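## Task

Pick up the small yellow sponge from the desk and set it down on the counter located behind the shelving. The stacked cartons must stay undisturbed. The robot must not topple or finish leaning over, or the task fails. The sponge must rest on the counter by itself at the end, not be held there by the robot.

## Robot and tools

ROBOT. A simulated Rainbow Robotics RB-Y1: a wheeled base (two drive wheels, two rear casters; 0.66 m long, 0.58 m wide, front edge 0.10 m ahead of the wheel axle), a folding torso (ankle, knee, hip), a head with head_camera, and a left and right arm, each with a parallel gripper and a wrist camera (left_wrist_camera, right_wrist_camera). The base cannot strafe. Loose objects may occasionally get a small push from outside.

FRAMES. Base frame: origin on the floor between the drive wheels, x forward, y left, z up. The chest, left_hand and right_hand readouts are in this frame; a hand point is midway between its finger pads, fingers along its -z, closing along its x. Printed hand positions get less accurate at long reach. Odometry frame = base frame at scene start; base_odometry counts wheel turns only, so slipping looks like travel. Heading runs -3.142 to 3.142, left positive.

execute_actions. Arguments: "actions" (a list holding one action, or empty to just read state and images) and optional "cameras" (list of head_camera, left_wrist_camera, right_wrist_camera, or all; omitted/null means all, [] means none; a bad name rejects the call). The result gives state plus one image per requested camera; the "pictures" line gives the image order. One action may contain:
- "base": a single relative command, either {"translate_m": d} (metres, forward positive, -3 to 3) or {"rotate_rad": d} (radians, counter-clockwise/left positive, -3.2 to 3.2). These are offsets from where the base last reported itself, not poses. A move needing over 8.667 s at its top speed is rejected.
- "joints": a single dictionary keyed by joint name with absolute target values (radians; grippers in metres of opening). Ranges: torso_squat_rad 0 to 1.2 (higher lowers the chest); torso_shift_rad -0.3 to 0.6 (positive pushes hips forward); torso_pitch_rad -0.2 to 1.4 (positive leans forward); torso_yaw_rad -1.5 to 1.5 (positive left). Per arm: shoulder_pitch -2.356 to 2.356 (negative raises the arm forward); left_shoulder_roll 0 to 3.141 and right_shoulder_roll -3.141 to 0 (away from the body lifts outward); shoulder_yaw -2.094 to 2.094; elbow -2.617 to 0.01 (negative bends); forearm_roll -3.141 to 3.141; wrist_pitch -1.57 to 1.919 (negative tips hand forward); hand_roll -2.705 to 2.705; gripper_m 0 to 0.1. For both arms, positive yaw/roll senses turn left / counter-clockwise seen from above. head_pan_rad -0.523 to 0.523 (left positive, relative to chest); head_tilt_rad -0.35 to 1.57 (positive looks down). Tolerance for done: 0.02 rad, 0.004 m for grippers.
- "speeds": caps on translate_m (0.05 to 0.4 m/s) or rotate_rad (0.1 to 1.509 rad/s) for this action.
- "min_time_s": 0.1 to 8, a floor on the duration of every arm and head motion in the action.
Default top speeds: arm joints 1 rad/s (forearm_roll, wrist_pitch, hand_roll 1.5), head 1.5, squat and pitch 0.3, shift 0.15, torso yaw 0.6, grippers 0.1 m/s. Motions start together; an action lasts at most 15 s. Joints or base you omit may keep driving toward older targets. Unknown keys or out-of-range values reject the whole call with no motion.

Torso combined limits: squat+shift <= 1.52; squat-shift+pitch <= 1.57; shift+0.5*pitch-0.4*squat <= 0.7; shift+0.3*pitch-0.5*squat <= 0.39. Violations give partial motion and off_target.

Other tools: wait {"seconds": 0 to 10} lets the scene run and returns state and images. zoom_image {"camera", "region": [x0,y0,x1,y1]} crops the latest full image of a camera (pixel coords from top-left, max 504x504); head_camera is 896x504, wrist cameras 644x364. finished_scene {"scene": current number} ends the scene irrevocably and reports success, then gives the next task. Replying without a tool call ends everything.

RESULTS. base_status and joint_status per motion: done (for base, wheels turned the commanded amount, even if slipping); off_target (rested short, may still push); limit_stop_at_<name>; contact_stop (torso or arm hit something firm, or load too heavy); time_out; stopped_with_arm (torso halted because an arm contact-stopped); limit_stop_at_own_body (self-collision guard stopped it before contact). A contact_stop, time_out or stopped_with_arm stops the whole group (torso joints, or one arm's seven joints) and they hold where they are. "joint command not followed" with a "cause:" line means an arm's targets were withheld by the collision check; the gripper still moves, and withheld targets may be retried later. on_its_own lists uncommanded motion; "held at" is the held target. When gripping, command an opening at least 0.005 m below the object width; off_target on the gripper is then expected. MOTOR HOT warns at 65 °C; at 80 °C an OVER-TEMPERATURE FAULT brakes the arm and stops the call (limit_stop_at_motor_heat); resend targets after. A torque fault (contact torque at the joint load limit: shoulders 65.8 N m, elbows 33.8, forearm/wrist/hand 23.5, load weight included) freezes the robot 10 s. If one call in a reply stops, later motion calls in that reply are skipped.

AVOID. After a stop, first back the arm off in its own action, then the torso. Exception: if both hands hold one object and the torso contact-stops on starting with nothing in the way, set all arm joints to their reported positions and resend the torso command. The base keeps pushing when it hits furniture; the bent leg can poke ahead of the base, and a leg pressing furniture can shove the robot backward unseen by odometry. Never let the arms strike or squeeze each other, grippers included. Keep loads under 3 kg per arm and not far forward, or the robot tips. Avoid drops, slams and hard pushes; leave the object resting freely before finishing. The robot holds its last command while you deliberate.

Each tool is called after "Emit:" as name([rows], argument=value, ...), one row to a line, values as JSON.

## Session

Emit:
execute_actions(actions=[])

Scene clock: 0.00 s.
base_odometry: x=+0.000 y=+0.000 heading=+0.000 (m, m, rad; odometry frame)
base_status: not commanded
joint_positions: torso_squat_rad=+0.350 torso_shift_rad=+0.000 torso_pitch_rad=-0.001 torso_yaw_rad=+0.001 left_shoulder_pitch_rad=+0.024 left_shoulder_roll_rad=+0.038 left_shoulder_yaw_rad=+0.055 left_elbow_rad=-0.250 left_forearm_roll_rad=+0.053 left_wrist_pitch_rad=+0.017 left_hand_roll_rad=+0.036 left_gripper_m=+0.100 right_shoulder_pitch_rad=+0.039 right_shoulder_roll_rad=-0.026 right_shoulder_yaw_rad=+0.001 right_elbow_rad=-0.173 right_forearm_roll_rad=+0.010 right_wrist_pitch_rad=-0.015 right_hand_roll_rad=+0.024 right_gripper_m=+0.100 head_pan_rad=+0.000 head_tilt_rad=+0.400
joint_status: not commanded
chest: x=-0.2283 y=+0.0000 z=+1.2474 quat_wxyz=(+1.000, +0.000, -0.001, +0.000) (m; base frame)
left_hand: x=-0.1281 y=+0.2556 z=+0.5697 quat_wxyz=(+0.991, +0.017, -0.106, +0.074) (m; base frame)
right_hand: x=-0.1673 y=-0.2408 z=+0.5652 quat_wxyz=(+0.997, -0.015, -0.076, +0.013) (m; base frame)
pictures: head_camera, left_wrist_camera, right_wrist_camera
camera_calibration (this result's frames):
head_camera: T_world_to_cam=[[0.00208723, -0.999981, -0.00580428, 0.00584037], [-0.409239, 0.00444183, -0.912416, 1.29856], [0.912425, 0.00427976, -0.409222, 0.72525], [0, 0, 0, 1]] pos_world=[-0.130326, -0.00303164, 1.48165]
left_wrist_camera: T_world_to_cam=[[0.963895, 0.139187, 0.22701, -0.0426234], [-0.0356555, -0.777374, 0.628027, -0.131786], [0.263885, -0.613446, -0.744344, 0.702166], [0, 0, 0, 1]] pos_world=[-0.148905, 0.334226, 0.615094]
right_wrist_camera: T_world_to_cam=[[-0.987359, -0.0439209, -0.15229, -0.0930634], [-0.130392, 0.771335, 0.622928, -0.159181], [0.0901073, 0.634912, -0.767312, 0.691156], [0, 0, 0, 1]] pos_world=[-0.174921, -0.320129, 0.615318]
Images, in order (width x height): head_camera 896x504, left_wrist_camera 644x364, right_wrist_camera 644x364.

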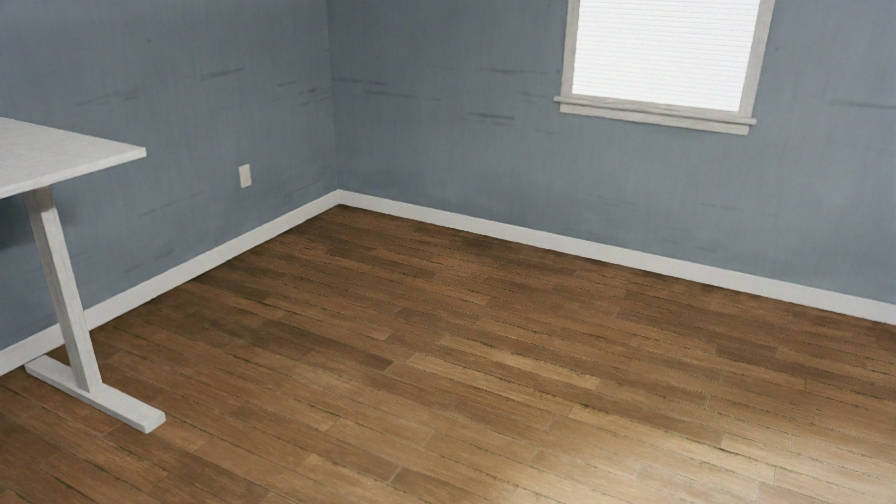

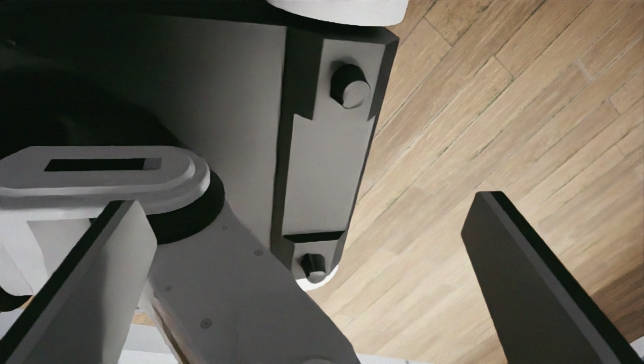

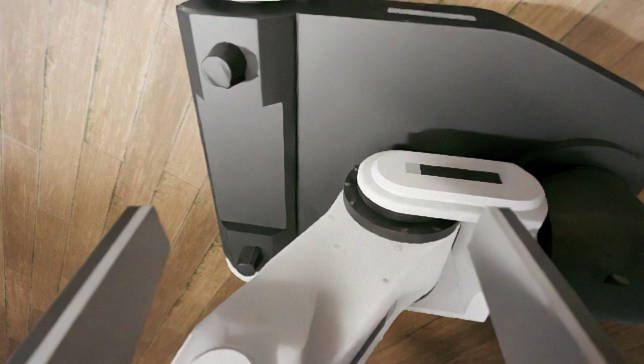

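Emit:
execute_actions([
  {"base":{"rotate_rad":0.7},"joints":{"torso_squat_rad":0.0,"head_pan_rad":0.4,"head_tilt_rad":0.4,"right_shoulder_pitch_rad":-0.506,"right_shoulder_roll_rad":0,"right_shoulder_yaw_rad":-0.088,"right_elbow_rad":-1.922,"right_forearm_roll_rad":0,"right_wrist_pitch_rad":1.797,"right_hand_roll_rad":1.57}},
], cameras=["head_camera"])

Scene clock: 15.67 s.
base_odometry: x=+0.000 y=+0.000 heading=+0.699 (m, m, rad; odometry frame)
base_status: done
joint_positions: torso_squat_rad=+0.000 torso_shift_rad=+0.000 torso_pitch_rad=-0.001 torso_yaw_rad=+0.001 left_shoulder_pitch_rad=+0.024 left_shoulder_roll_rad=+0.038 left_shoulder_yaw_rad=+0.055 left_elbow_rad=-0.250 left_forearm_roll_rad=+0.053 left_wrist_pitch_rad=+0.017 left_hand_roll_rad=+0.036 left_gripper_m=+0.100 right_shoulder_pitch_rad=-0.506 right_shoulder_roll_rad=+0.000 right_shoulder_yaw_rad=-0.088 right_elbow_rad=-1.922 right_forearm_roll_rad=+0.000 right_wrist_pitch_rad=+1.797 right_hand_roll_rad=+1.570 right_gripper_m=+0.100 head_pan_rad=+0.400 head_tilt_rad=+0.400
joint_status: all done
chest: x=-0.2282 y=-0.0001 z=+1.2899 quat_wxyz=(+1.000, +0.000, -0.001, +0.000) (m; base frame)
left_hand: x=-0.1282 y=+0.2556 z=+0.6122 quat_wxyz=(+0.991, +0.017, -0.106, +0.074) (m; base frame)
right_hand: x=+0.2505 y=-0.1774 z=+1.1162 quat_wxyz=(+0.645, -0.200, -0.218, +0.705) (m; base frame)
pictures: head_camera
camera_calibration (this result's frames):
head_camera: T_world_to_cam=[[0.391701, -0.920076, -0.00544064, 0.0859332], [-0.379205, -0.156045, -0.91206, 1.34304], [0.838316, 0.359318, -0.41002, 0.72851], [0, 0, 0, 1]] pos_world=[-0.135095, 0.0268717, 1.5241]
Images, in order (width x height): head_camera 896x504.

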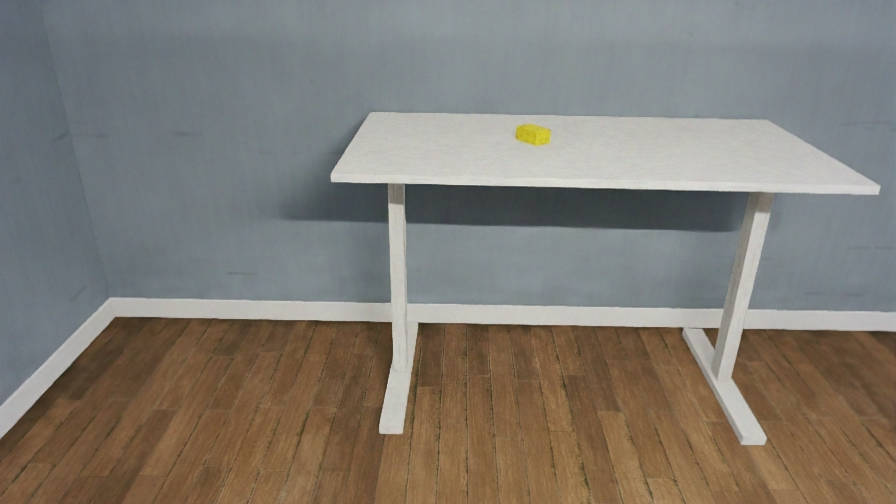

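Emit:
zoom_image(camera="head_camera", region=[484, 100, 584, 175])

Region (484, 100, 584, 175) of head_camera's 896x504 image, scaled by 5.040, with more detail than that image has; it fills the top 378 rows of this view, and the rest is white.

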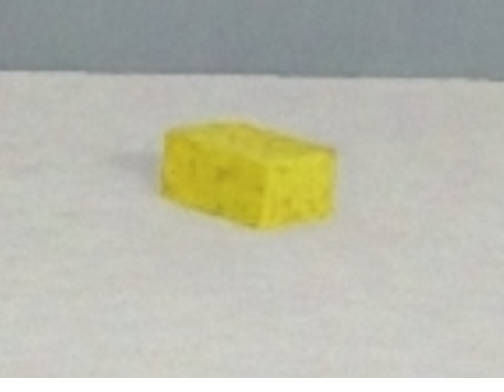

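Emit:
execute_actions([
  {"base":{"rotate_rad":0.157},"joints":{"torso_yaw_rad":0.665,"head_pan_rad":-0.3,"head_tilt_rad":0.7,"right_shoulder_pitch_rad":-0.873,"right_shoulder_yaw_rad":-0.158,"right_elbow_rad":-1.144,"right_wrist_pitch_rad":1.312}},
], cameras=[])

Emit:
execute_actions([
  {"base":{"translate_m":1.53}},
], cameras=["head_camera","right_wrist_camera"])

Scene clock: 82.37 s.
base_odometry: x=-0.001 y=+0.000 heading=+0.856 (m, m, rad; odometry frame)
base_status: done
joint_positions: torso_squat_rad=+0.000 torso_shift_rad=+0.000 torso_pitch_rad=-0.001 torso_yaw_rad=+0.665 left_shoulder_pitch_rad=+0.024 left_shoulder_roll_rad=+0.038 left_shoulder_yaw_rad=+0.055 left_elbow_rad=-0.250 left_forearm_roll_rad=+0.053 left_wrist_pitch_rad=+0.017 left_hand_roll_rad=+0.036 left_gripper_m=+0.100 right_shoulder_pitch_rad=-0.873 right_shoulder_roll_rad=+0.000 right_shoulder_yaw_rad=-0.158 right_elbow_rad=-1.144 right_forearm_roll_rad=+0.000 right_wrist_pitch_rad=+1.312 right_hand_roll_rad=+1.570 right_gripper_m=+0.100 head_pan_rad=-0.300 head_tilt_rad=+0.700
joint_status: all done
chest: x=-0.2283 y=+0.0000 z=+1.2899 quat_wxyz=(+0.945, +0.000, +0.000, +0.326) (m; base frame)
left_hand: x=-0.3071 y=+0.2625 z=+0.6120 quat_wxyz=(+0.913, +0.051, -0.095, +0.393) (m; base frame)
right_hand: x=+0.3226 y=+0.2745 z=+1.0894 quat_wxyz=(+0.346, -0.117, -0.297, +0.882) (m; base frame)
pictures: none
No camera images: the call's "cameras" was empty. Leave "cameras" out to get every camera's image.

Scene clock: 87.77 s.
base_odometry: x=+1.001 y=+1.156 heading=+0.857 (m, m, rad; odometry frame)
base_status: done
joint_positions: torso_squat_rad=+0.000 torso_shift_rad=+0.000 torso_pitch_rad=-0.001 torso_yaw_rad=+0.665 left_shoulder_pitch_rad=+0.024 left_shoulder_roll_rad=+0.038 left_shoulder_yaw_rad=+0.055 left_elbow_rad=-0.250 left_forearm_roll_rad=+0.053 left_wrist_pitch_rad=+0.017 left_hand_roll_rad=+0.036 left_gripper_m=+0.100 right_shoulder_pitch_rad=-0.873 right_shoulder_roll_rad=+0.000 right_shoulder_yaw_rad=-0.158 right_elbow_rad=-1.144 right_forearm_roll_rad=+0.000 right_wrist_pitch_rad=+1.312 right_hand_roll_rad=+1.570 right_gripper_m=+0.100 head_pan_rad=-0.300 head_tilt_rad=+0.700
joint_status: not commanded
chest: x=-0.2282 y=+0.0000 z=+1.2899 quat_wxyz=(+0.945, +0.000, +0.000, +0.326) (m; base frame)
left_hand: x=-0.3070 y=+0.2625 z=+0.6120 quat_wxyz=(+0.913, +0.051, -0.095, +0.393) (m; base frame)
right_hand: x=+0.3227 y=+0.2745 z=+1.0894 quat_wxyz=(+0.346, -0.117, -0.297, +0.882) (m; base frame)
pictures: head_camera, right_wrist_camera
camera_calibration (this result's frames):
head_camera: T_world_to_cam=[[0.356752, -0.934182, -0.00568853, 0.093439], [-0.619254, -0.231918, -0.750159, 1.05248], [0.699465, 0.271144, -0.661233, 1.07374], [0, 0, 0, 1]] pos_world=[-0.132622, 0.0402414, 1.50005]
right_wrist_camera: T_world_to_cam=[[0.741798, -0.670555, 0.009524, -0.0690174], [-0.66957, -0.739764, 0.0665156, 0.375608], [-0.0375569, -0.0557182, -0.99774, 1.20383], [0, 0, 0, 1]] pos_world=[0.347905, 0.298656, 1.17678]
Images, in order (width x height): head_camera 896x504, right_wrist_camera 644x364.

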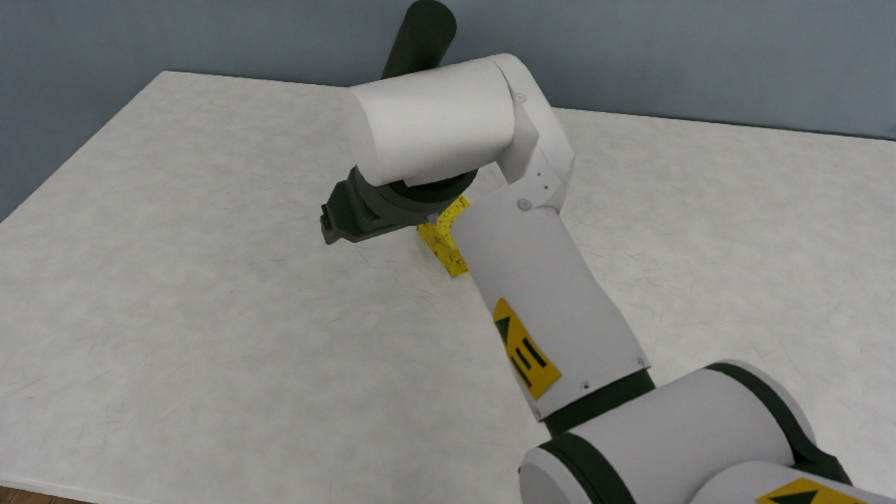

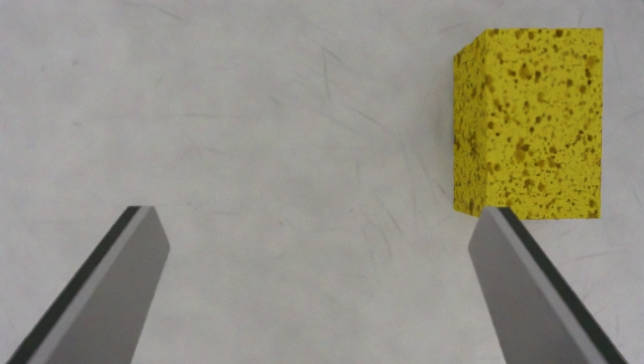

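Emit:
execute_actions([
  {"base":{"translate_m":0.096},"joints":{"torso_yaw_rad":0.583,"torso_squat_rad":0.3,"right_hand_roll_rad":1.63}},
], cameras=["right_wrist_camera"])

Scene clock: 106.23 s.
base_odometry: x=+1.064 y=+1.228 heading=+0.858 (m, m, rad; odometry frame)
base_status: done
joint_positions: torso_squat_rad=+0.300 torso_shift_rad=+0.000 torso_pitch_rad=-0.001 torso_yaw_rad=+0.583 left_shoulder_pitch_rad=+0.024 left_shoulder_roll_rad=+0.038 left_shoulder_yaw_rad=+0.055 left_elbow_rad=-0.250 left_forearm_roll_rad=+0.053 left_wrist_pitch_rad=+0.017 left_hand_roll_rad=+0.036 left_gripper_m=+0.100 right_shoulder_pitch_rad=-0.873 right_shoulder_roll_rad=+0.000 right_shoulder_yaw_rad=-0.158 right_elbow_rad=-1.144 right_forearm_roll_rad=+0.000 right_wrist_pitch_rad=+1.312 right_hand_roll_rad=+1.630 right_gripper_m=+0.100 head_pan_rad=-0.300 head_tilt_rad=+0.700
joint_status: all done
chest: x=-0.2283 y=+0.0000 z=+1.2587 quat_wxyz=(+0.958, +0.000, -0.001, +0.287) (m; base frame)
left_hand: x=-0.2852 y=+0.2681 z=+0.5808 quat_wxyz=(+0.929, +0.047, -0.097, +0.355) (m; base frame)
right_hand: x=+0.3432 y=+0.2285 z=+1.0583 quat_wxyz=(+0.356, -0.138, -0.288, +0.878) (m; base frame)
pictures: right_wrist_camera
camera_calibration (this result's frames):
right_wrist_camera: T_world_to_cam=[[0.717739, -0.694798, 0.0458885, -0.139515], [-0.696168, -0.714688, 0.0676185, 0.359659], [-0.0141853, -0.0804785, -0.996655, 1.16749], [0, 0, 0, 1]] pos_world=[0.36708, 0.254067, 1.14566]
Images, in order (width x height): right_wrist_camera 644x364.

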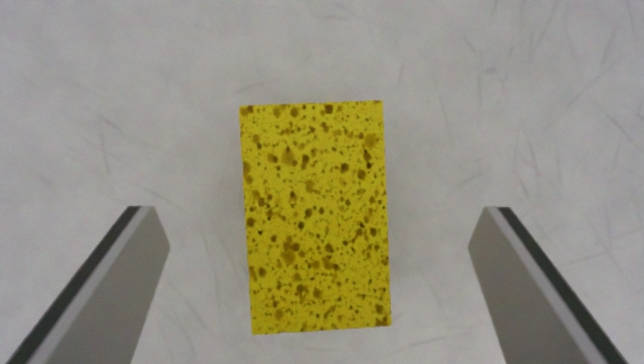

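Emit:
execute_actions([
  {"joints":{"torso_squat_rad":0.44}},
], cameras=["right_wrist_camera","head_camera"])

Scene clock: 113.93 s.
base_odometry: x=+1.064 y=+1.228 heading=+0.858 (m, m, rad; odometry frame)
base_status: not commanded
joint_positions: torso_squat_rad=+0.440 torso_shift_rad=+0.000 torso_pitch_rad=-0.001 torso_yaw_rad=+0.583 left_shoulder_pitch_rad=+0.024 left_shoulder_roll_rad=+0.038 left_shoulder_yaw_rad=+0.055 left_elbow_rad=-0.250 left_forearm_roll_rad=+0.053 left_wrist_pitch_rad=+0.017 left_hand_roll_rad=+0.036 left_gripper_m=+0.100 right_shoulder_pitch_rad=-0.873 right_shoulder_roll_rad=+0.000 right_shoulder_yaw_rad=-0.158 right_elbow_rad=-1.144 right_forearm_roll_rad=+0.000 right_wrist_pitch_rad=+1.312 right_hand_roll_rad=+1.630 right_gripper_m=+0.100 head_pan_rad=-0.300 head_tilt_rad=+0.700
joint_status: all done
chest: x=-0.2284 y=+0.0000 z=+1.2233 quat_wxyz=(+0.958, +0.000, -0.001, +0.287) (m; base frame)
left_hand: x=-0.2852 y=+0.2681 z=+0.5454 quat_wxyz=(+0.929, +0.047, -0.097, +0.355) (m; base frame)
right_hand: x=+0.3432 y=+0.2285 z=+1.0229 quat_wxyz=(+0.356, -0.138, -0.288, +0.878) (m; base frame)
pictures: head_camera, right_wrist_camera
camera_calibration (this result's frames):
head_camera: T_world_to_cam=[[0.279118, -0.96024, -0.00570546, 0.0754062], [-0.635976, -0.180405, -0.750325, 0.998792], [0.719463, 0.213058, -0.661044, 1.03407], [0, 0, 0, 1]] pos_world=[-0.129815, 0.0322776, 1.43342]
right_wrist_camera: T_world_to_cam=[[0.717739, -0.694799, 0.0458951, -0.137886], [-0.696168, -0.714687, 0.0676124, 0.362059], [-0.0141764, -0.0804788, -0.996656, 1.1322], [0, 0, 0, 1]] pos_world=[0.36707, 0.254074, 1.11026]
Images, in order (width x height): head_camera 896x504, right_wrist_camera 644x364.

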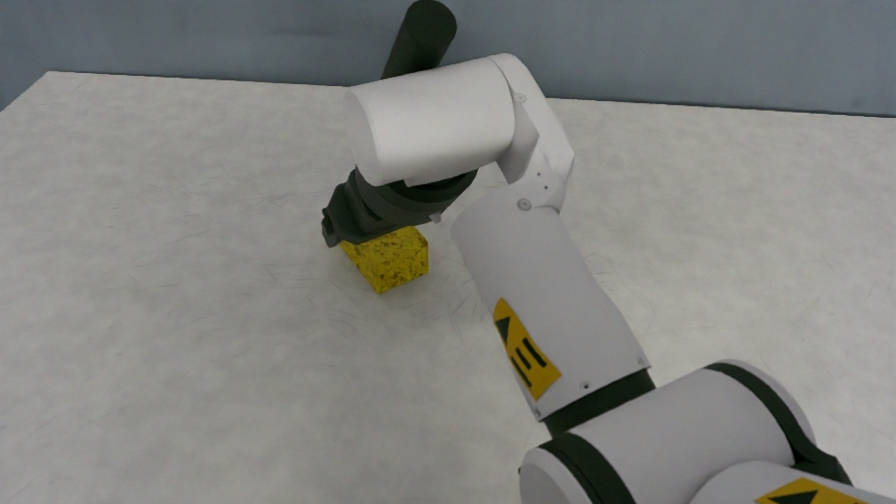

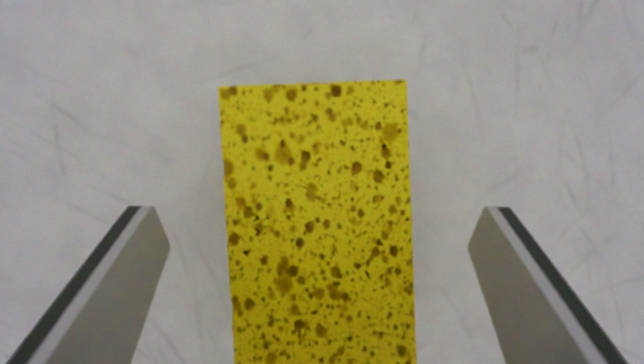

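Emit:
execute_actions([
  {"joints":{"torso_squat_rad":0.525}},
], cameras=[])

Emit:
execute_actions([
  {"joints":{"right_gripper_m":0.045}},
], cameras=["head_camera","right_wrist_camera"])

Scene clock: 121.83 s.
base_odometry: x=+1.064 y=+1.228 heading=+0.858 (m, m, rad; odometry frame)
base_status: not commanded
joint_positions: torso_squat_rad=+0.525 torso_shift_rad=+0.000 torso_pitch_rad=-0.001 torso_yaw_rad=+0.583 left_shoulder_pitch_rad=+0.024 left_shoulder_roll_rad=+0.038 left_shoulder_yaw_rad=+0.055 left_elbow_rad=-0.250 left_forearm_roll_rad=+0.053 left_wrist_pitch_rad=+0.017 left_hand_roll_rad=+0.036 left_gripper_m=+0.100 right_shoulder_pitch_rad=-0.873 right_shoulder_roll_rad=+0.000 right_shoulder_yaw_rad=-0.158 right_elbow_rad=-1.144 right_forearm_roll_rad=+0.000 right_wrist_pitch_rad=+1.312 right_hand_roll_rad=+1.630 right_gripper_m=+0.100 head_pan_rad=-0.300 head_tilt_rad=+0.700
joint_status: all done
chest: x=-0.2284 y=+0.0000 z=+1.1957 quat_wxyz=(+0.958, +0.000, -0.001, +0.287) (m; base frame)
left_hand: x=-0.2852 y=+0.2681 z=+0.5178 quat_wxyz=(+0.929, +0.047, -0.097, +0.355) (m; base frame)
right_hand: x=+0.3432 y=+0.2285 z=+0.9953 quat_wxyz=(+0.356, -0.138, -0.288, +0.878) (m; base frame)
pictures: none
No camera images: the call's "cameras" was empty. Leave "cameras" out to get every camera's image.

Scene clock: 122.87 s.
base_odometry: x=+1.064 y=+1.228 heading=+0.858 (m, m, rad; odometry frame)
base_status: not commanded
joint_positions: torso_squat_rad=+0.525 torso_shift_rad=+0.000 torso_pitch_rad=-0.001 torso_yaw_rad=+0.583 left_shoulder_pitch_rad=+0.024 left_shoulder_roll_rad=+0.038 left_shoulder_yaw_rad=+0.055 left_elbow_rad=-0.250 left_forearm_roll_rad=+0.053 left_wrist_pitch_rad=+0.017 left_hand_roll_rad=+0.036 left_gripper_m=+0.100 right_shoulder_pitch_rad=-0.873 right_shoulder_roll_rad=+0.000 right_shoulder_yaw_rad=-0.158 right_elbow_rad=-1.144 right_forearm_roll_rad=+0.000 right_wrist_pitch_rad=+1.312 right_hand_roll_rad=+1.630 right_gripper_m=+0.060 head_pan_rad=-0.300 head_tilt_rad=+0.700
joint_status: right_gripper_m off_target (ended at +0.060, target +0.045)
chest: x=-0.2284 y=+0.0000 z=+1.1957 quat_wxyz=(+0.958, +0.000, -0.001, +0.287) (m; base frame)
left_hand: x=-0.2852 y=+0.2681 z=+0.5178 quat_wxyz=(+0.929, +0.047, -0.097, +0.355) (m; base frame)
right_hand: x=+0.3432 y=+0.2285 z=+0.9953 quat_wxyz=(+0.356, -0.138, -0.288, +0.878) (m; base frame)
pictures: head_camera, right_wrist_camera
camera_calibration (this result's frames):
head_camera: T_world_to_cam=[[0.279119, -0.96024, -0.00570636, 0.0752556], [-0.635981, -0.180406, -0.750321, 0.978079], [0.719458, 0.213058, -0.661049, 1.01583], [0, 0, 0, 1]] pos_world=[-0.129814, 0.0322835, 1.40582]
right_wrist_camera: T_world_to_cam=[[0.717735, -0.694802, 0.0458883, -0.136607], [-0.696171, -0.714683, 0.0676353, 0.363901], [-0.0141976, -0.0804904, -0.996654, 1.10469], [0, 0, 0, 1]] pos_world=[0.367069, 0.254076, 1.08265]
Images, in order (width x height): head_camera 896x504, right_wrist_camera 644x364.

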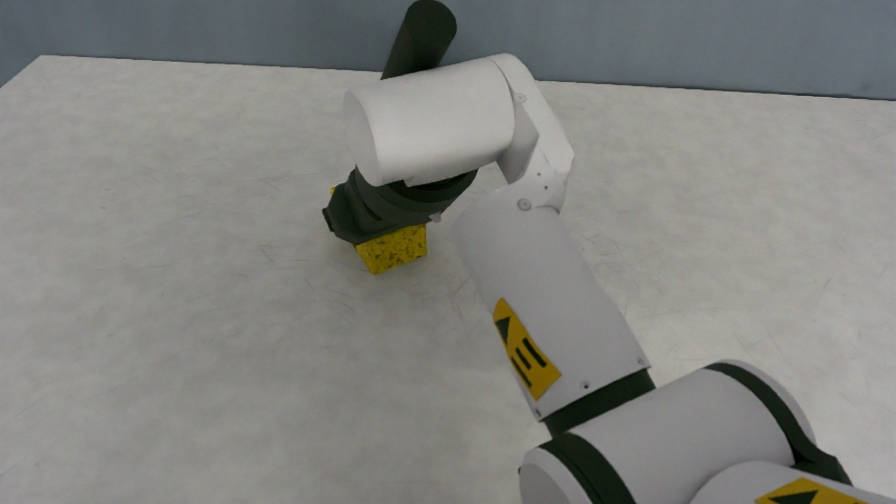

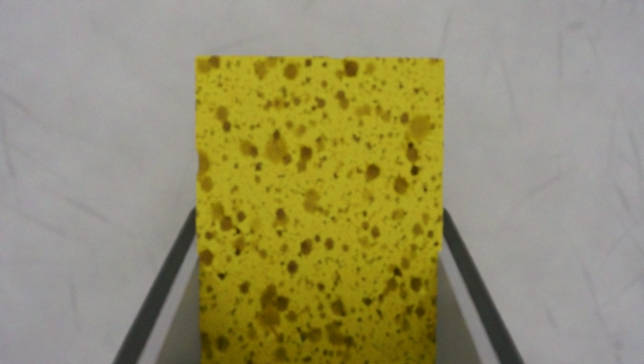

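Emit:
execute_actions([
  {"joints":{"torso_squat_rad":0.42}},
], cameras=[])

Emit:
execute_actions([
  {"base":{"translate_m":-0.9},"joints":{"torso_squat_rad":0.2,"head_pan_rad":0.45,"head_tilt_rad":0.4}},
], cameras=["right_wrist_camera"])

Emit:
execute_actions([
  {"base":{"rotate_rad":1.9}},
], cameras=["head_camera"])

Scene clock: 141.23 s.
base_odometry: x=+1.064 y=+1.228 heading=+0.858 (m, m, rad; odometry frame)
base_status: not commanded
joint_positions: torso_squat_rad=+0.420 torso_shift_rad=+0.000 torso_pitch_rad=-0.001 torso_yaw_rad=+0.583 left_shoulder_pitch_rad=+0.024 left_shoulder_roll_rad=+0.038 left_shoulder_yaw_rad=+0.055 left_elbow_rad=-0.250 left_forearm_roll_rad=+0.053 left_wrist_pitch_rad=+0.017 left_hand_roll_rad=+0.036 left_gripper_m=+0.100 right_shoulder_pitch_rad=-0.873 right_shoulder_roll_rad=+0.000 right_shoulder_yaw_rad=-0.158 right_elbow_rad=-1.144 right_forearm_roll_rad=+0.000 right_wrist_pitch_rad=+1.312 right_hand_roll_rad=+1.630 right_gripper_m=+0.060 head_pan_rad=-0.300 head_tilt_rad=+0.700
joint_status: all done
chest: x=-0.2282 y=+0.0000 z=+1.2291 quat_wxyz=(+0.958, +0.000, +0.000, +0.287) (m; base frame)
left_hand: x=-0.2852 y=+0.2681 z=+0.5512 quat_wxyz=(+0.929, +0.047, -0.097, +0.355) (m; base frame)
right_hand: x=+0.3433 y=+0.2285 z=+1.0285 quat_wxyz=(+0.356, -0.138, -0.288, +0.878) (m; base frame)
pictures: none
No camera images: the call's "cameras" was empty. Leave "cameras" out to get every camera's image.

Scene clock: 145.30 s.
base_odometry: x=+0.477 y=+0.546 heading=+0.861 (m, m, rad; odometry frame)
base_status: done
joint_positions: torso_squat_rad=+0.200 torso_shift_rad=+0.000 torso_pitch_rad=-0.001 torso_yaw_rad=+0.583 left_shoulder_pitch_rad=+0.024 left_shoulder_roll_rad=+0.038 left_shoulder_yaw_rad=+0.055 left_elbow_rad=-0.250 left_forearm_roll_rad=+0.053 left_wrist_pitch_rad=+0.017 left_hand_roll_rad=+0.036 left_gripper_m=+0.100 right_shoulder_pitch_rad=-0.873 right_shoulder_roll_rad=+0.000 right_shoulder_yaw_rad=-0.158 right_elbow_rad=-1.144 right_forearm_roll_rad=+0.000 right_wrist_pitch_rad=+1.312 right_hand_roll_rad=+1.630 right_gripper_m=+0.060 head_pan_rad=+0.450 head_tilt_rad=+0.400
joint_status: all done
chest: x=-0.2283 y=+0.0000 z=+1.2760 quat_wxyz=(+0.958, +0.000, -0.001, +0.287) (m; base frame)
left_hand: x=-0.2852 y=+0.2681 z=+0.5981 quat_wxyz=(+0.929, +0.047, -0.097, +0.355) (m; base frame)
right_hand: x=+0.3433 y=+0.2285 z=+1.0755 quat_wxyz=(+0.356, -0.138, -0.288, +0.878) (m; base frame)
pictures: right_wrist_camera
camera_calibration (this result's frames):
right_wrist_camera: T_world_to_cam=[[0.717695, -0.694852, 0.0457593, -0.140194], [-0.696209, -0.714634, 0.0677643, 0.358331], [-0.014385, -0.0804922, -0.996651, 1.18469], [0, 0, 0, 1]] pos_world=[0.367131, 0.25402, 1.16286]
Images, in order (width x height): right_wrist_camera 644x364.

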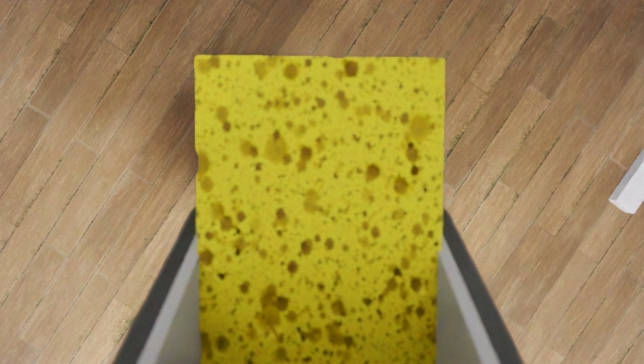

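Scene clock: 149.77 s.
base_odometry: x=+0.477 y=+0.546 heading=+2.760 (m, m, rad; odometry frame)
base_status: done
joint_positions: torso_squat_rad=+0.200 torso_shift_rad=+0.000 torso_pitch_rad=-0.001 torso_yaw_rad=+0.583 left_shoulder_pitch_rad=+0.024 left_shoulder_roll_rad=+0.038 left_shoulder_yaw_rad=+0.055 left_elbow_rad=-0.250 left_forearm_roll_rad=+0.053 left_wrist_pitch_rad=+0.017 left_hand_roll_rad=+0.036 left_gripper_m=+0.100 right_shoulder_pitch_rad=-0.873 right_shoulder_roll_rad=+0.000 right_shoulder_yaw_rad=-0.158 right_elbow_rad=-1.144 right_forearm_roll_rad=+0.000 right_wrist_pitch_rad=+1.312 right_hand_roll_rad=+1.630 right_gripper_m=+0.060 head_pan_rad=+0.450 head_tilt_rad=+0.400
joint_status: not commanded
chest: x=-0.2283 y=+0.0000 z=+1.2760 quat_wxyz=(+0.958, +0.000, -0.001, +0.287) (m; base frame)
left_hand: x=-0.2853 y=+0.2681 z=+0.5981 quat_wxyz=(+0.929, +0.047, -0.097, +0.355) (m; base frame)
right_hand: x=+0.3433 y=+0.2285 z=+1.0755 quat_wxyz=(+0.356, -0.138, -0.288, +0.878) (m; base frame)
pictures: head_camera
camera_calibration (this result's frames):
head_camera: T_world_to_cam=[[0.859692, -0.510788, -0.00494642, 0.191141], [-0.213597, -0.350669, -0.911816, 1.3676], [0.46401, 0.784938, -0.41057, 0.638496], [0, 0, 0, 1]] pos_world=[-0.168476, 0.076029, 1.51009]
Images, in order (width x height): head_camera 896x504.

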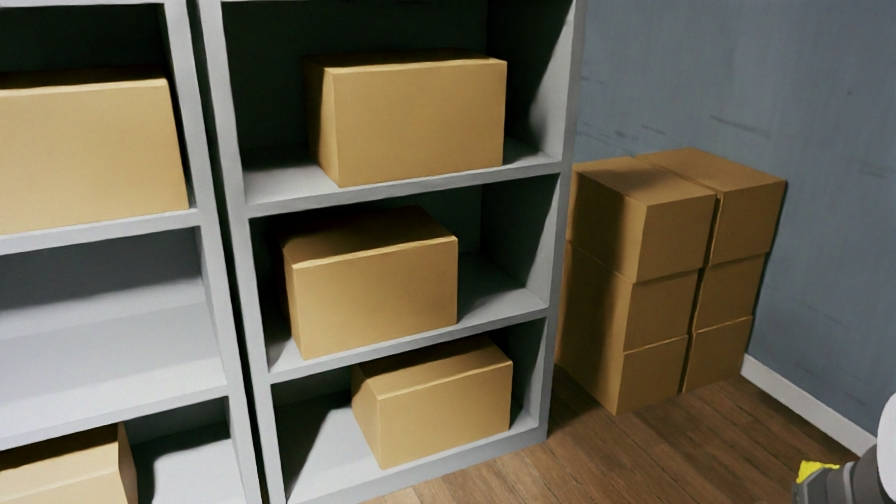

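Emit:
execute_actions([
  {"base":{"translate_m":-2.2},"joints":{"torso_yaw_rad":1.02,"head_pan_rad":0.52,"head_tilt_rad":0.5}},
], cameras=["head_camera"])

Scene clock: 192.60 s.
base_odometry: x=+2.520 y=-0.270 heading=+2.763 (m, m, rad; odometry frame)
base_status: done
joint_positions: torso_squat_rad=+0.200 torso_shift_rad=+0.000 torso_pitch_rad=-0.001 torso_yaw_rad=+1.020 left_shoulder_pitch_rad=+0.024 left_shoulder_roll_rad=+0.038 left_shoulder_yaw_rad=+0.055 left_elbow_rad=-0.250 left_forearm_roll_rad=+0.053 left_wrist_pitch_rad=+0.017 left_hand_roll_rad=+0.036 left_gripper_m=+0.100 right_shoulder_pitch_rad=-0.873 right_shoulder_roll_rad=+0.000 right_shoulder_yaw_rad=-0.158 right_elbow_rad=-1.144 right_forearm_roll_rad=+0.000 right_wrist_pitch_rad=+1.312 right_hand_roll_rad=+1.630 right_gripper_m=+0.060 head_pan_rad=+0.520 head_tilt_rad=+0.500
joint_status: all done
chest: x=-0.2283 y=+0.0000 z=+1.2760 quat_wxyz=(+0.873, +0.000, +0.000, +0.488) (m; base frame)
left_hand: x=-0.3934 y=+0.2185 z=+0.5980 quat_wxyz=(+0.830, +0.067, -0.084, +0.548) (m; base frame)
right_hand: x=+0.1929 y=+0.4488 z=+1.0752 quat_wxyz=(+0.157, -0.072, -0.311, +0.935) (m; base frame)
pictures: head_camera
camera_calibration (this result's frames):
head_camera: T_world_to_cam=[[0.999545, -0.0297371, -0.0051006, 0.221931], [-0.0192863, -0.499731, -0.865966, 1.34575], [0.0232023, 0.86567, -0.500077, 0.671399], [0, 0, 0, 1]] pos_world=[-0.211454, 0.0979041, 1.50226]
Images, in order (width x height): head_camera 896x504.

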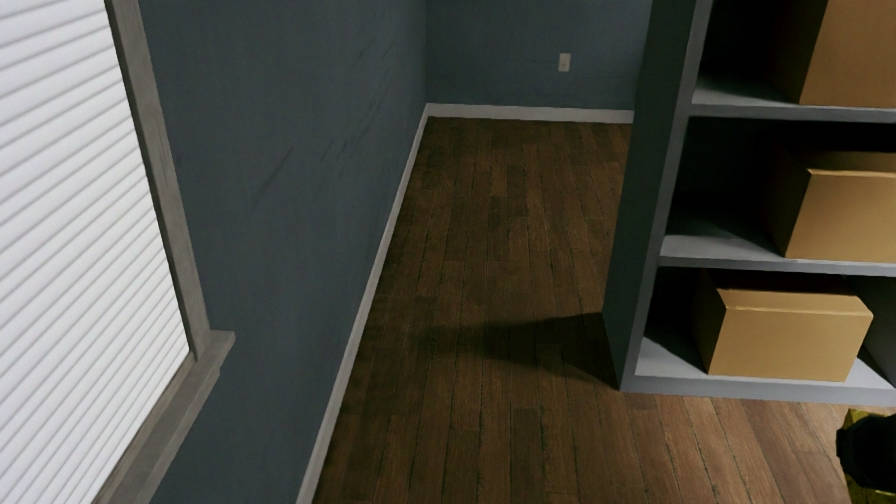

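Emit:
execute_actions([
  {"base":{"rotate_rad":1.54},"joints":{"torso_yaw_rad":0.0,"head_pan_rad":0.0,"head_tilt_rad":0.55}},
], cameras=["head_camera"])

Scene clock: 219.40 s.
base_odometry: x=+2.520 y=-0.269 heading=-1.981 (m, m, rad; odometry frame)
base_status: done
joint_positions: torso_squat_rad=+0.200 torso_shift_rad=+0.000 torso_pitch_rad=-0.001 torso_yaw_rad=+0.000 left_shoulder_pitch_rad=+0.024 left_shoulder_roll_rad=+0.038 left_shoulder_yaw_rad=+0.055 left_elbow_rad=-0.250 left_forearm_roll_rad=+0.053 left_wrist_pitch_rad=+0.017 left_hand_roll_rad=+0.036 left_gripper_m=+0.100 right_shoulder_pitch_rad=-0.873 right_shoulder_roll_rad=+0.000 right_shoulder_yaw_rad=-0.158 right_elbow_rad=-1.144 right_forearm_roll_rad=+0.000 right_wrist_pitch_rad=+1.312 right_hand_roll_rad=+1.630 right_gripper_m=+0.060 head_pan_rad=+0.000 head_tilt_rad=+0.550
joint_status: all done
chest: x=-0.2283 y=-0.0001 z=+1.2760 quat_wxyz=(+1.000, +0.000, -0.001, +0.000) (m; base frame)
left_hand: x=-0.1279 y=+0.2556 z=+0.5983 quat_wxyz=(+0.991, +0.017, -0.106, +0.073) (m; base frame)
right_hand: x=+0.3747 y=-0.1239 z=+1.0756 quat_wxyz=(+0.593, -0.215, -0.237, +0.739) (m; base frame)
pictures: head_camera
camera_calibration (this result's frames):
head_camera: T_world_to_cam=[[0.00075995, -0.999982, -0.00602227, 0.00599277], [-0.54146, 0.00465161, -0.840714, 1.19145], [0.840726, 0.00389972, -0.541446, 0.91735], [0, 0, 0, 1]] pos_world=[-0.12612, -0.00312693, 1.4984]
Images, in order (width x height): head_camera 896x504.

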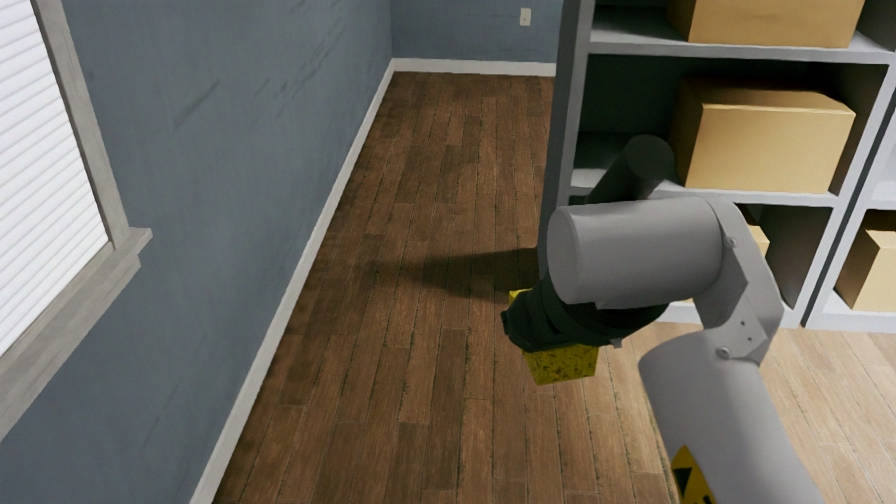

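Emit:
execute_actions([
  {"base":{"translate_m":2.65},"joints":{"torso_yaw_rad":0.1,"head_pan_rad":-0.52,"head_tilt_rad":0.5}},
], cameras=["head_camera"])

Scene clock: 237.50 s.
base_odometry: x=+1.466 y=-2.701 heading=-1.980 (m, m, rad; odometry frame)
base_status: done
joint_positions: torso_squat_rad=+0.200 torso_shift_rad=+0.000 torso_pitch_rad=-0.001 torso_yaw_rad=+0.100 left_shoulder_pitch_rad=+0.024 left_shoulder_roll_rad=+0.038 left_shoulder_yaw_rad=+0.055 left_elbow_rad=-0.250 left_forearm_roll_rad=+0.053 left_wrist_pitch_rad=+0.017 left_hand_roll_rad=+0.036 left_gripper_m=+0.100 right_shoulder_pitch_rad=-0.873 right_shoulder_roll_rad=+0.000 right_shoulder_yaw_rad=-0.158 right_elbow_rad=-1.144 right_forearm_roll_rad=+0.000 right_wrist_pitch_rad=+1.312 right_hand_roll_rad=+1.630 right_gripper_m=+0.060 head_pan_rad=-0.520 head_tilt_rad=+0.500
joint_status: all done
chest: x=-0.2282 y=+0.0000 z=+1.2760 quat_wxyz=(+0.999, +0.000, -0.001, +0.050) (m; base frame)
left_hand: x=-0.1539 y=+0.2642 z=+0.5982 quat_wxyz=(+0.987, +0.023, -0.105, +0.123) (m; base frame)
right_hand: x=+0.3841 y=-0.0630 z=+1.0756 quat_wxyz=(+0.556, -0.203, -0.247, +0.768) (m; base frame)
pictures: head_camera
camera_calibration (this result's frames):
head_camera: T_world_to_cam=[[-0.406774, -0.913506, -0.00645174, -0.0755435], [-0.453412, 0.20802, -0.866686, 1.2475], [0.793065, -0.34962, -0.498812, 0.845377], [0, 0, 0, 1]] pos_world=[-0.135536, -0.0329542, 1.50239]
Images, in order (width x height): head_camera 896x504.

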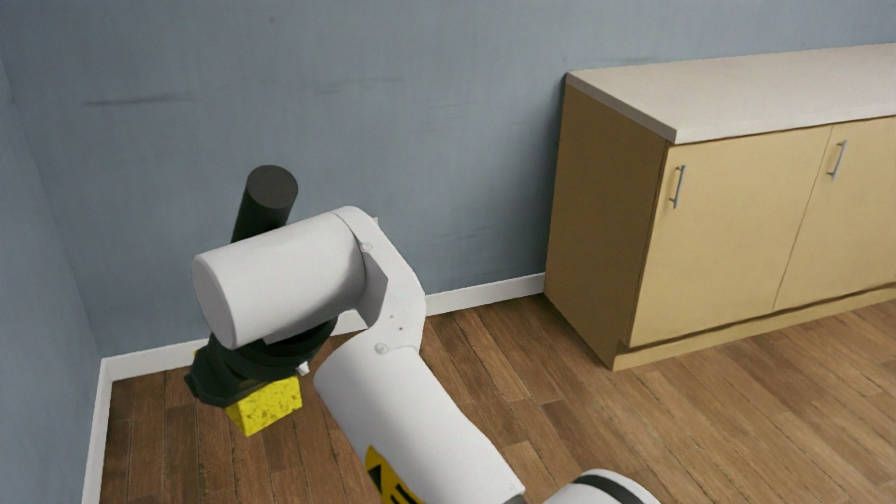

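Emit:
execute_actions([
  {"base":{"rotate_rad":-0.35},"joints":{"torso_yaw_rad":0.0}},
], cameras=[])

Emit:
execute_actions([
  {"base":{"translate_m":0.6},"joints":{"torso_squat_rad":0.4}},
], cameras=["head_camera"])

Emit:
execute_actions([
  {"base":{"rotate_rad":-0.61},"joints":{"head_pan_rad":0.1,"head_tilt_rad":0.6}},
], cameras=["head_camera"])

Scene clock: 279.77 s.
base_odometry: x=+1.466 y=-2.700 heading=-2.329 (m, m, rad; odometry frame)
base_status: done
joint_positions: torso_squat_rad=+0.200 torso_shift_rad=+0.000 torso_pitch_rad=-0.001 torso_yaw_rad=+0.000 left_shoulder_pitch_rad=+0.024 left_shoulder_roll_rad=+0.038 left_shoulder_yaw_rad=+0.055 left_elbow_rad=-0.250 left_forearm_roll_rad=+0.053 left_wrist_pitch_rad=+0.017 left_hand_roll_rad=+0.036 left_gripper_m=+0.100 right_shoulder_pitch_rad=-0.873 right_shoulder_roll_rad=+0.000 right_shoulder_yaw_rad=-0.158 right_elbow_rad=-1.144 right_forearm_roll_rad=+0.000 right_wrist_pitch_rad=+1.312 right_hand_roll_rad=+1.630 right_gripper_m=+0.060 head_pan_rad=-0.520 head_tilt_rad=+0.500
joint_status: all done
chest: x=-0.2282 y=+0.0000 z=+1.2760 quat_wxyz=(+1.000, +0.000, -0.001, +0.000) (m; base frame)
left_hand: x=-0.1280 y=+0.2556 z=+0.5982 quat_wxyz=(+0.991, +0.017, -0.106, +0.073) (m; base frame)
right_hand: x=+0.3748 y=-0.1238 z=+1.0756 quat_wxyz=(+0.593, -0.215, -0.237, +0.739) (m; base frame)
pictures: none
No camera images: the call's "cameras" was empty. Leave "cameras" out to get every camera's image.

Scene clock: 282.80 s.
base_odometry: x=+1.053 y=-3.136 heading=-2.330 (m, m, rad; odometry frame)
base_status: done
joint_positions: torso_squat_rad=+0.400 torso_shift_rad=+0.000 torso_pitch_rad=-0.001 torso_yaw_rad=+0.000 left_shoulder_pitch_rad=+0.024 left_shoulder_roll_rad=+0.038 left_shoulder_yaw_rad=+0.055 left_elbow_rad=-0.250 left_forearm_roll_rad=+0.053 left_wrist_pitch_rad=+0.017 left_hand_roll_rad=+0.036 left_gripper_m=+0.100 right_shoulder_pitch_rad=-0.873 right_shoulder_roll_rad=+0.000 right_shoulder_yaw_rad=-0.158 right_elbow_rad=-1.144 right_forearm_roll_rad=+0.000 right_wrist_pitch_rad=+1.312 right_hand_roll_rad=+1.630 right_gripper_m=+0.060 head_pan_rad=-0.520 head_tilt_rad=+0.500
joint_status: all done
chest: x=-0.2282 y=+0.0000 z=+1.2347 quat_wxyz=(+1.000, +0.000, -0.001, +0.000) (m; base frame)
left_hand: x=-0.1279 y=+0.2556 z=+0.5570 quat_wxyz=(+0.991, +0.017, -0.106, +0.073) (m; base frame)
right_hand: x=+0.3748 y=-0.1238 z=+1.0343 quat_wxyz=(+0.593, -0.215, -0.237, +0.739) (m; base frame)
pictures: head_camera
camera_calibration (this result's frames):
head_camera: T_world_to_cam=[[-0.495915, -0.868346, -0.00654282, -0.0960112], [-0.430352, 0.252305, -0.866683, 1.21696], [0.754232, -0.426986, -0.498816, 0.815928], [0, 0, 0, 1]] pos_world=[-0.139292, -0.0420269, 1.46109]
Images, in order (width x height): head_camera 896x504.

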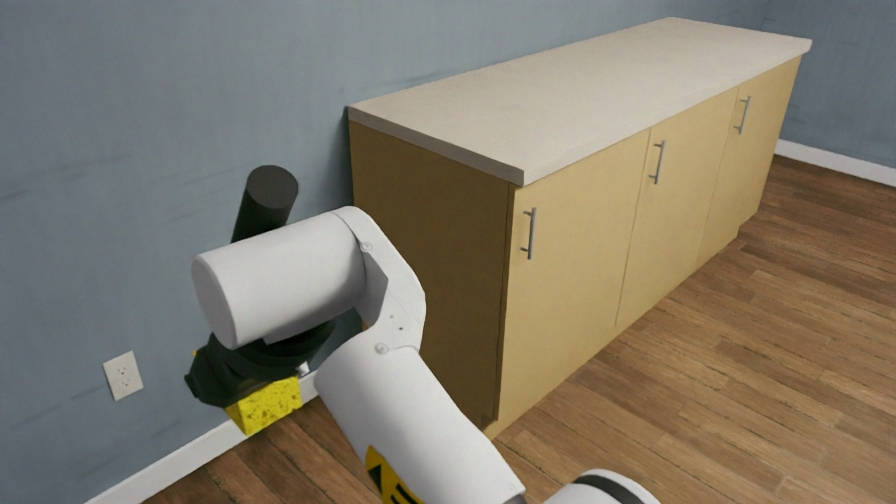

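Scene clock: 285.57 s.
base_odometry: x=+1.053 y=-3.135 heading=-2.940 (m, m, rad; odometry frame)
base_status: done
joint_positions: torso_squat_rad=+0.400 torso_shift_rad=+0.000 torso_pitch_rad=-0.001 torso_yaw_rad=+0.000 left_shoulder_pitch_rad=+0.024 left_shoulder_roll_rad=+0.038 left_shoulder_yaw_rad=+0.055 left_elbow_rad=-0.250 left_forearm_roll_rad=+0.053 left_wrist_pitch_rad=+0.017 left_hand_roll_rad=+0.036 left_gripper_m=+0.100 right_shoulder_pitch_rad=-0.873 right_shoulder_roll_rad=+0.000 right_shoulder_yaw_rad=-0.158 right_elbow_rad=-1.144 right_forearm_roll_rad=+0.000 right_wrist_pitch_rad=+1.312 right_hand_roll_rad=+1.630 right_gripper_m=+0.060 head_pan_rad=+0.100 head_tilt_rad=+0.600
joint_status: all done
chest: x=-0.2282 y=+0.0000 z=+1.2347 quat_wxyz=(+1.000, +0.000, -0.001, +0.000) (m; base frame)
left_hand: x=-0.1279 y=+0.2556 z=+0.5569 quat_wxyz=(+0.991, +0.017, -0.106, +0.073) (m; base frame)
right_hand: x=+0.3748 y=-0.1238 z=+1.0343 quat_wxyz=(+0.593, -0.215, -0.237, +0.739) (m; base frame)
pictures: head_camera
camera_calibration (this result's frames):
head_camera: T_world_to_cam=[[0.100272, -0.994943, -0.00589764, 0.0261738], [-0.580457, -0.0536834, -0.81252, 1.10828], [0.808094, 0.0848967, -0.582904, 0.947662], [0, 0, 0, 1]] pos_world=[-0.125118, 0.00508406, 1.45305]
Images, in order (width x height): head_camera 896x504.

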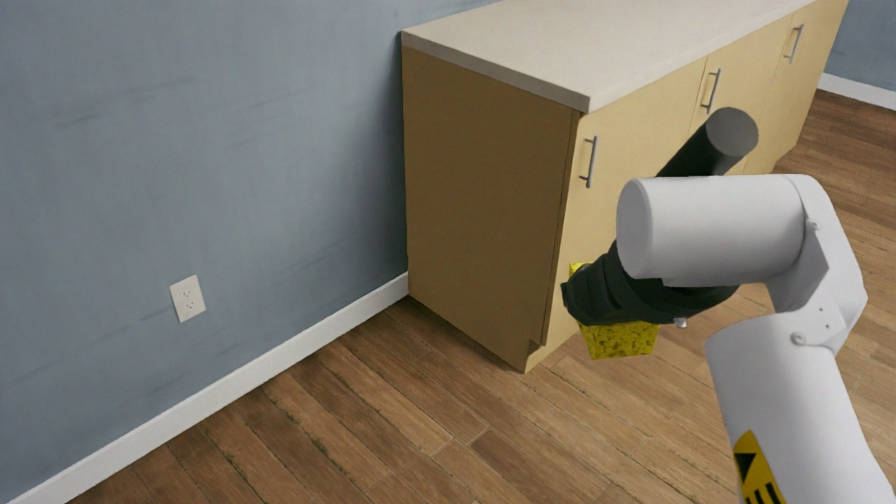

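Emit:
execute_actions([
  {"base":{"translate_m":1.0},"joints":{"torso_squat_rad":0.5,"head_pan_rad":0.0,"head_tilt_rad":0.85}},
], cameras=["head_camera","right_wrist_camera"])

Scene clock: 297.10 s.
base_odometry: x=+0.073 y=-3.335 heading=-2.941 (m, m, rad; odometry frame)
base_status: done
joint_positions: torso_squat_rad=+0.500 torso_shift_rad=+0.000 torso_pitch_rad=-0.001 torso_yaw_rad=+0.000 left_shoulder_pitch_rad=+0.024 left_shoulder_roll_rad=+0.038 left_shoulder_yaw_rad=+0.055 left_elbow_rad=-0.250 left_forearm_roll_rad=+0.053 left_wrist_pitch_rad=+0.017 left_hand_roll_rad=+0.036 left_gripper_m=+0.100 right_shoulder_pitch_rad=-0.873 right_shoulder_roll_rad=+0.000 right_shoulder_yaw_rad=-0.158 right_elbow_rad=-1.144 right_forearm_roll_rad=+0.000 right_wrist_pitch_rad=+1.312 right_hand_roll_rad=+1.630 right_gripper_m=+0.060 head_pan_rad=+0.000 head_tilt_rad=+0.850
joint_status: all done
chest: x=-0.2282 y=+0.0000 z=+1.2042 quat_wxyz=(+1.000, +0.000, -0.001, +0.000) (m; base frame)
left_hand: x=-0.1279 y=+0.2556 z=+0.5265 quat_wxyz=(+0.991, +0.017, -0.106, +0.073) (m; base frame)
right_hand: x=+0.3748 y=-0.1238 z=+1.0038 quat_wxyz=(+0.593, -0.215, -0.237, +0.739) (m; base frame)
pictures: head_camera, right_wrist_camera
camera_calibration (this result's frames):
head_camera: T_world_to_cam=[[-0.00112608, -0.999982, -0.0059168, 0.00508885], [-0.765798, 0.00466732, -0.643064, 0.807304], [0.64308, 0.00380694, -0.76579, 1.15269], [0, 0, 0, 1]] pos_world=[-0.123035, -0.00306742, 1.4019]
right_wrist_camera: T_world_to_cam=[[0.2165, -0.975238, 0.0451589, -0.250586], [-0.974667, -0.213251, 0.0674381, 0.30011], [-0.0561379, -0.0586153, -0.996701, 1.10377], [0, 0, 0, 1]] pos_world=[0.408723, -0.115685, 1.0912]
Images, in order (width x height): head_camera 896x504, right_wrist_camera 644x364.

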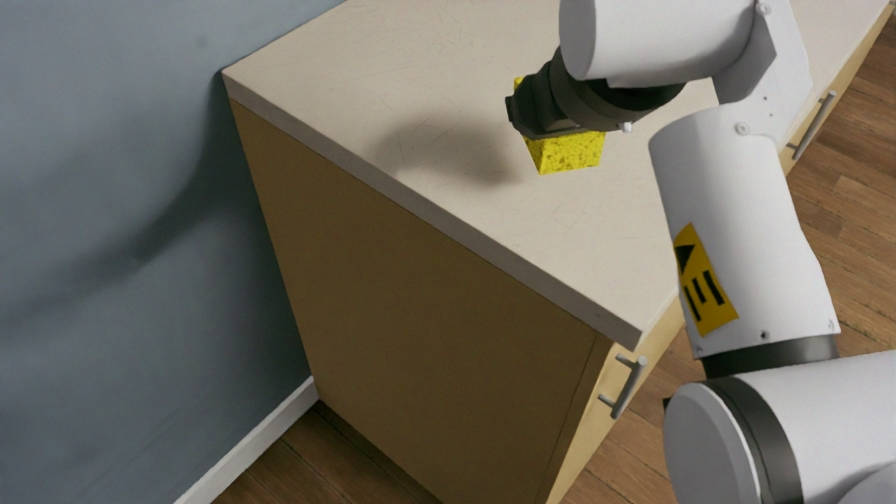

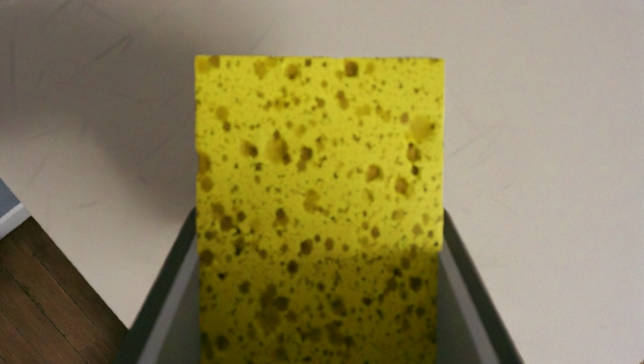

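Emit:
execute_actions([
  {"joints":{"torso_squat_rad":0.61,"torso_yaw_rad":-0.04}},
], cameras=["head_camera","right_wrist_camera"])

Emit:
zoom_image(camera="head_camera", region=[470, 60, 670, 210])

Scene clock: 307.40 s.
base_odometry: x=+0.073 y=-3.335 heading=-2.941 (m, m, rad; odometry frame)
base_status: not commanded
joint_positions: torso_squat_rad=+0.610 torso_shift_rad=+0.000 torso_pitch_rad=-0.001 torso_yaw_rad=-0.040 left_shoulder_pitch_rad=+0.024 left_shoulder_roll_rad=+0.038 left_shoulder_yaw_rad=+0.055 left_elbow_rad=-0.250 left_forearm_roll_rad=+0.053 left_wrist_pitch_rad=+0.017 left_hand_roll_rad=+0.036 left_gripper_m=+0.100 right_shoulder_pitch_rad=-0.873 right_shoulder_roll_rad=+0.000 right_shoulder_yaw_rad=-0.158 right_elbow_rad=-1.144 right_forearm_roll_rad=+0.000 right_wrist_pitch_rad=+1.312 right_hand_roll_rad=+1.630 right_gripper_m=+0.060 head_pan_rad=+0.000 head_tilt_rad=+0.850
joint_status: all done
chest: x=-0.2284 y=+0.0000 z=+1.1637 quat_wxyz=(+1.000, +0.000, -0.001, -0.020) (m; base frame)
left_hand: x=-0.1177 y=+0.2514 z=+0.4860 quat_wxyz=(+0.993, +0.015, -0.107, +0.053) (m; base frame)
right_hand: x=+0.3692 y=-0.1478 z=+0.9634 quat_wxyz=(+0.608, -0.219, -0.232, +0.727) (m; base frame)
pictures: head_camera, right_wrist_camera
camera_calibration (this result's frames):
head_camera: T_world_to_cam=[[-0.0410636, -0.999139, -0.00597114, -0.00420129], [-0.764846, 0.0352786, -0.643246, 0.781558], [0.642903, -0.021847, -0.765636, 1.1215], [0, 0, 0, 1]] pos_world=[-0.123418, -0.00726851, 1.36137]
right_wrist_camera: T_world_to_cam=[[0.177366, -0.983108, 0.0451578, -0.257656], [-0.982423, -0.174156, 0.0671959, 0.301232], [-0.0581964, -0.0562823, -0.996717, 1.06289], [0, 0, 0, 1]] pos_world=[0.403494, -0.14102, 1.0508]
Images, in order (width x height): head_camera 896x504, right_wrist_camera 644x364.

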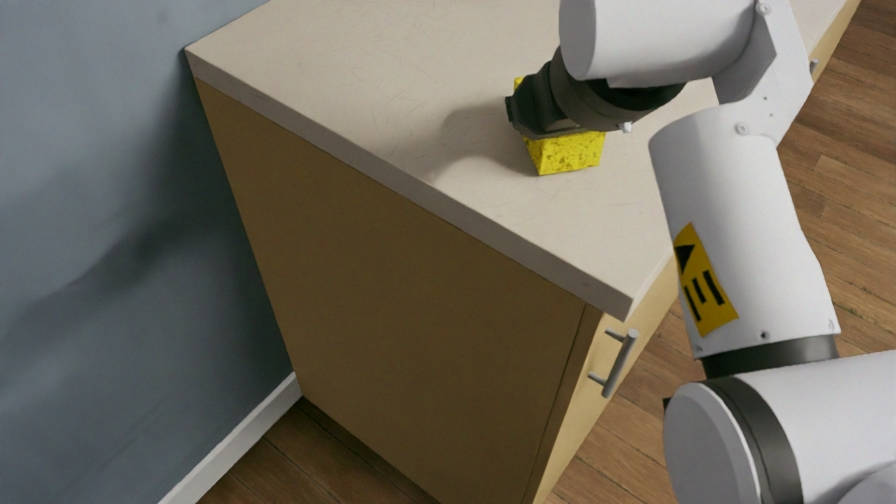

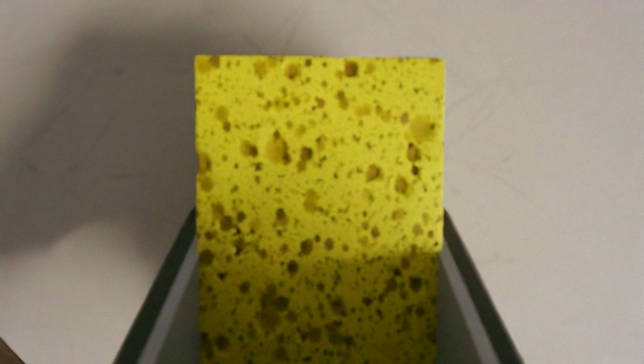

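Region (470, 60, 670, 210) of head_camera's 896x504 image, scaled by 2.520, with more detail than that image has; it fills the top 378 rows of this view, and the rest is white.

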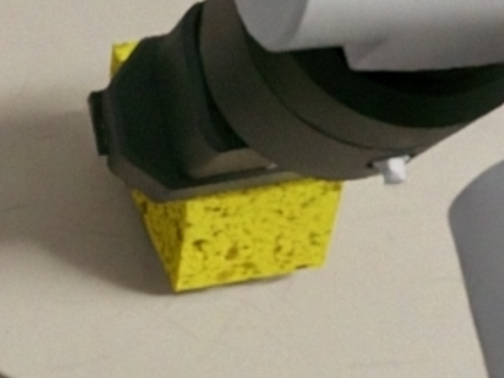

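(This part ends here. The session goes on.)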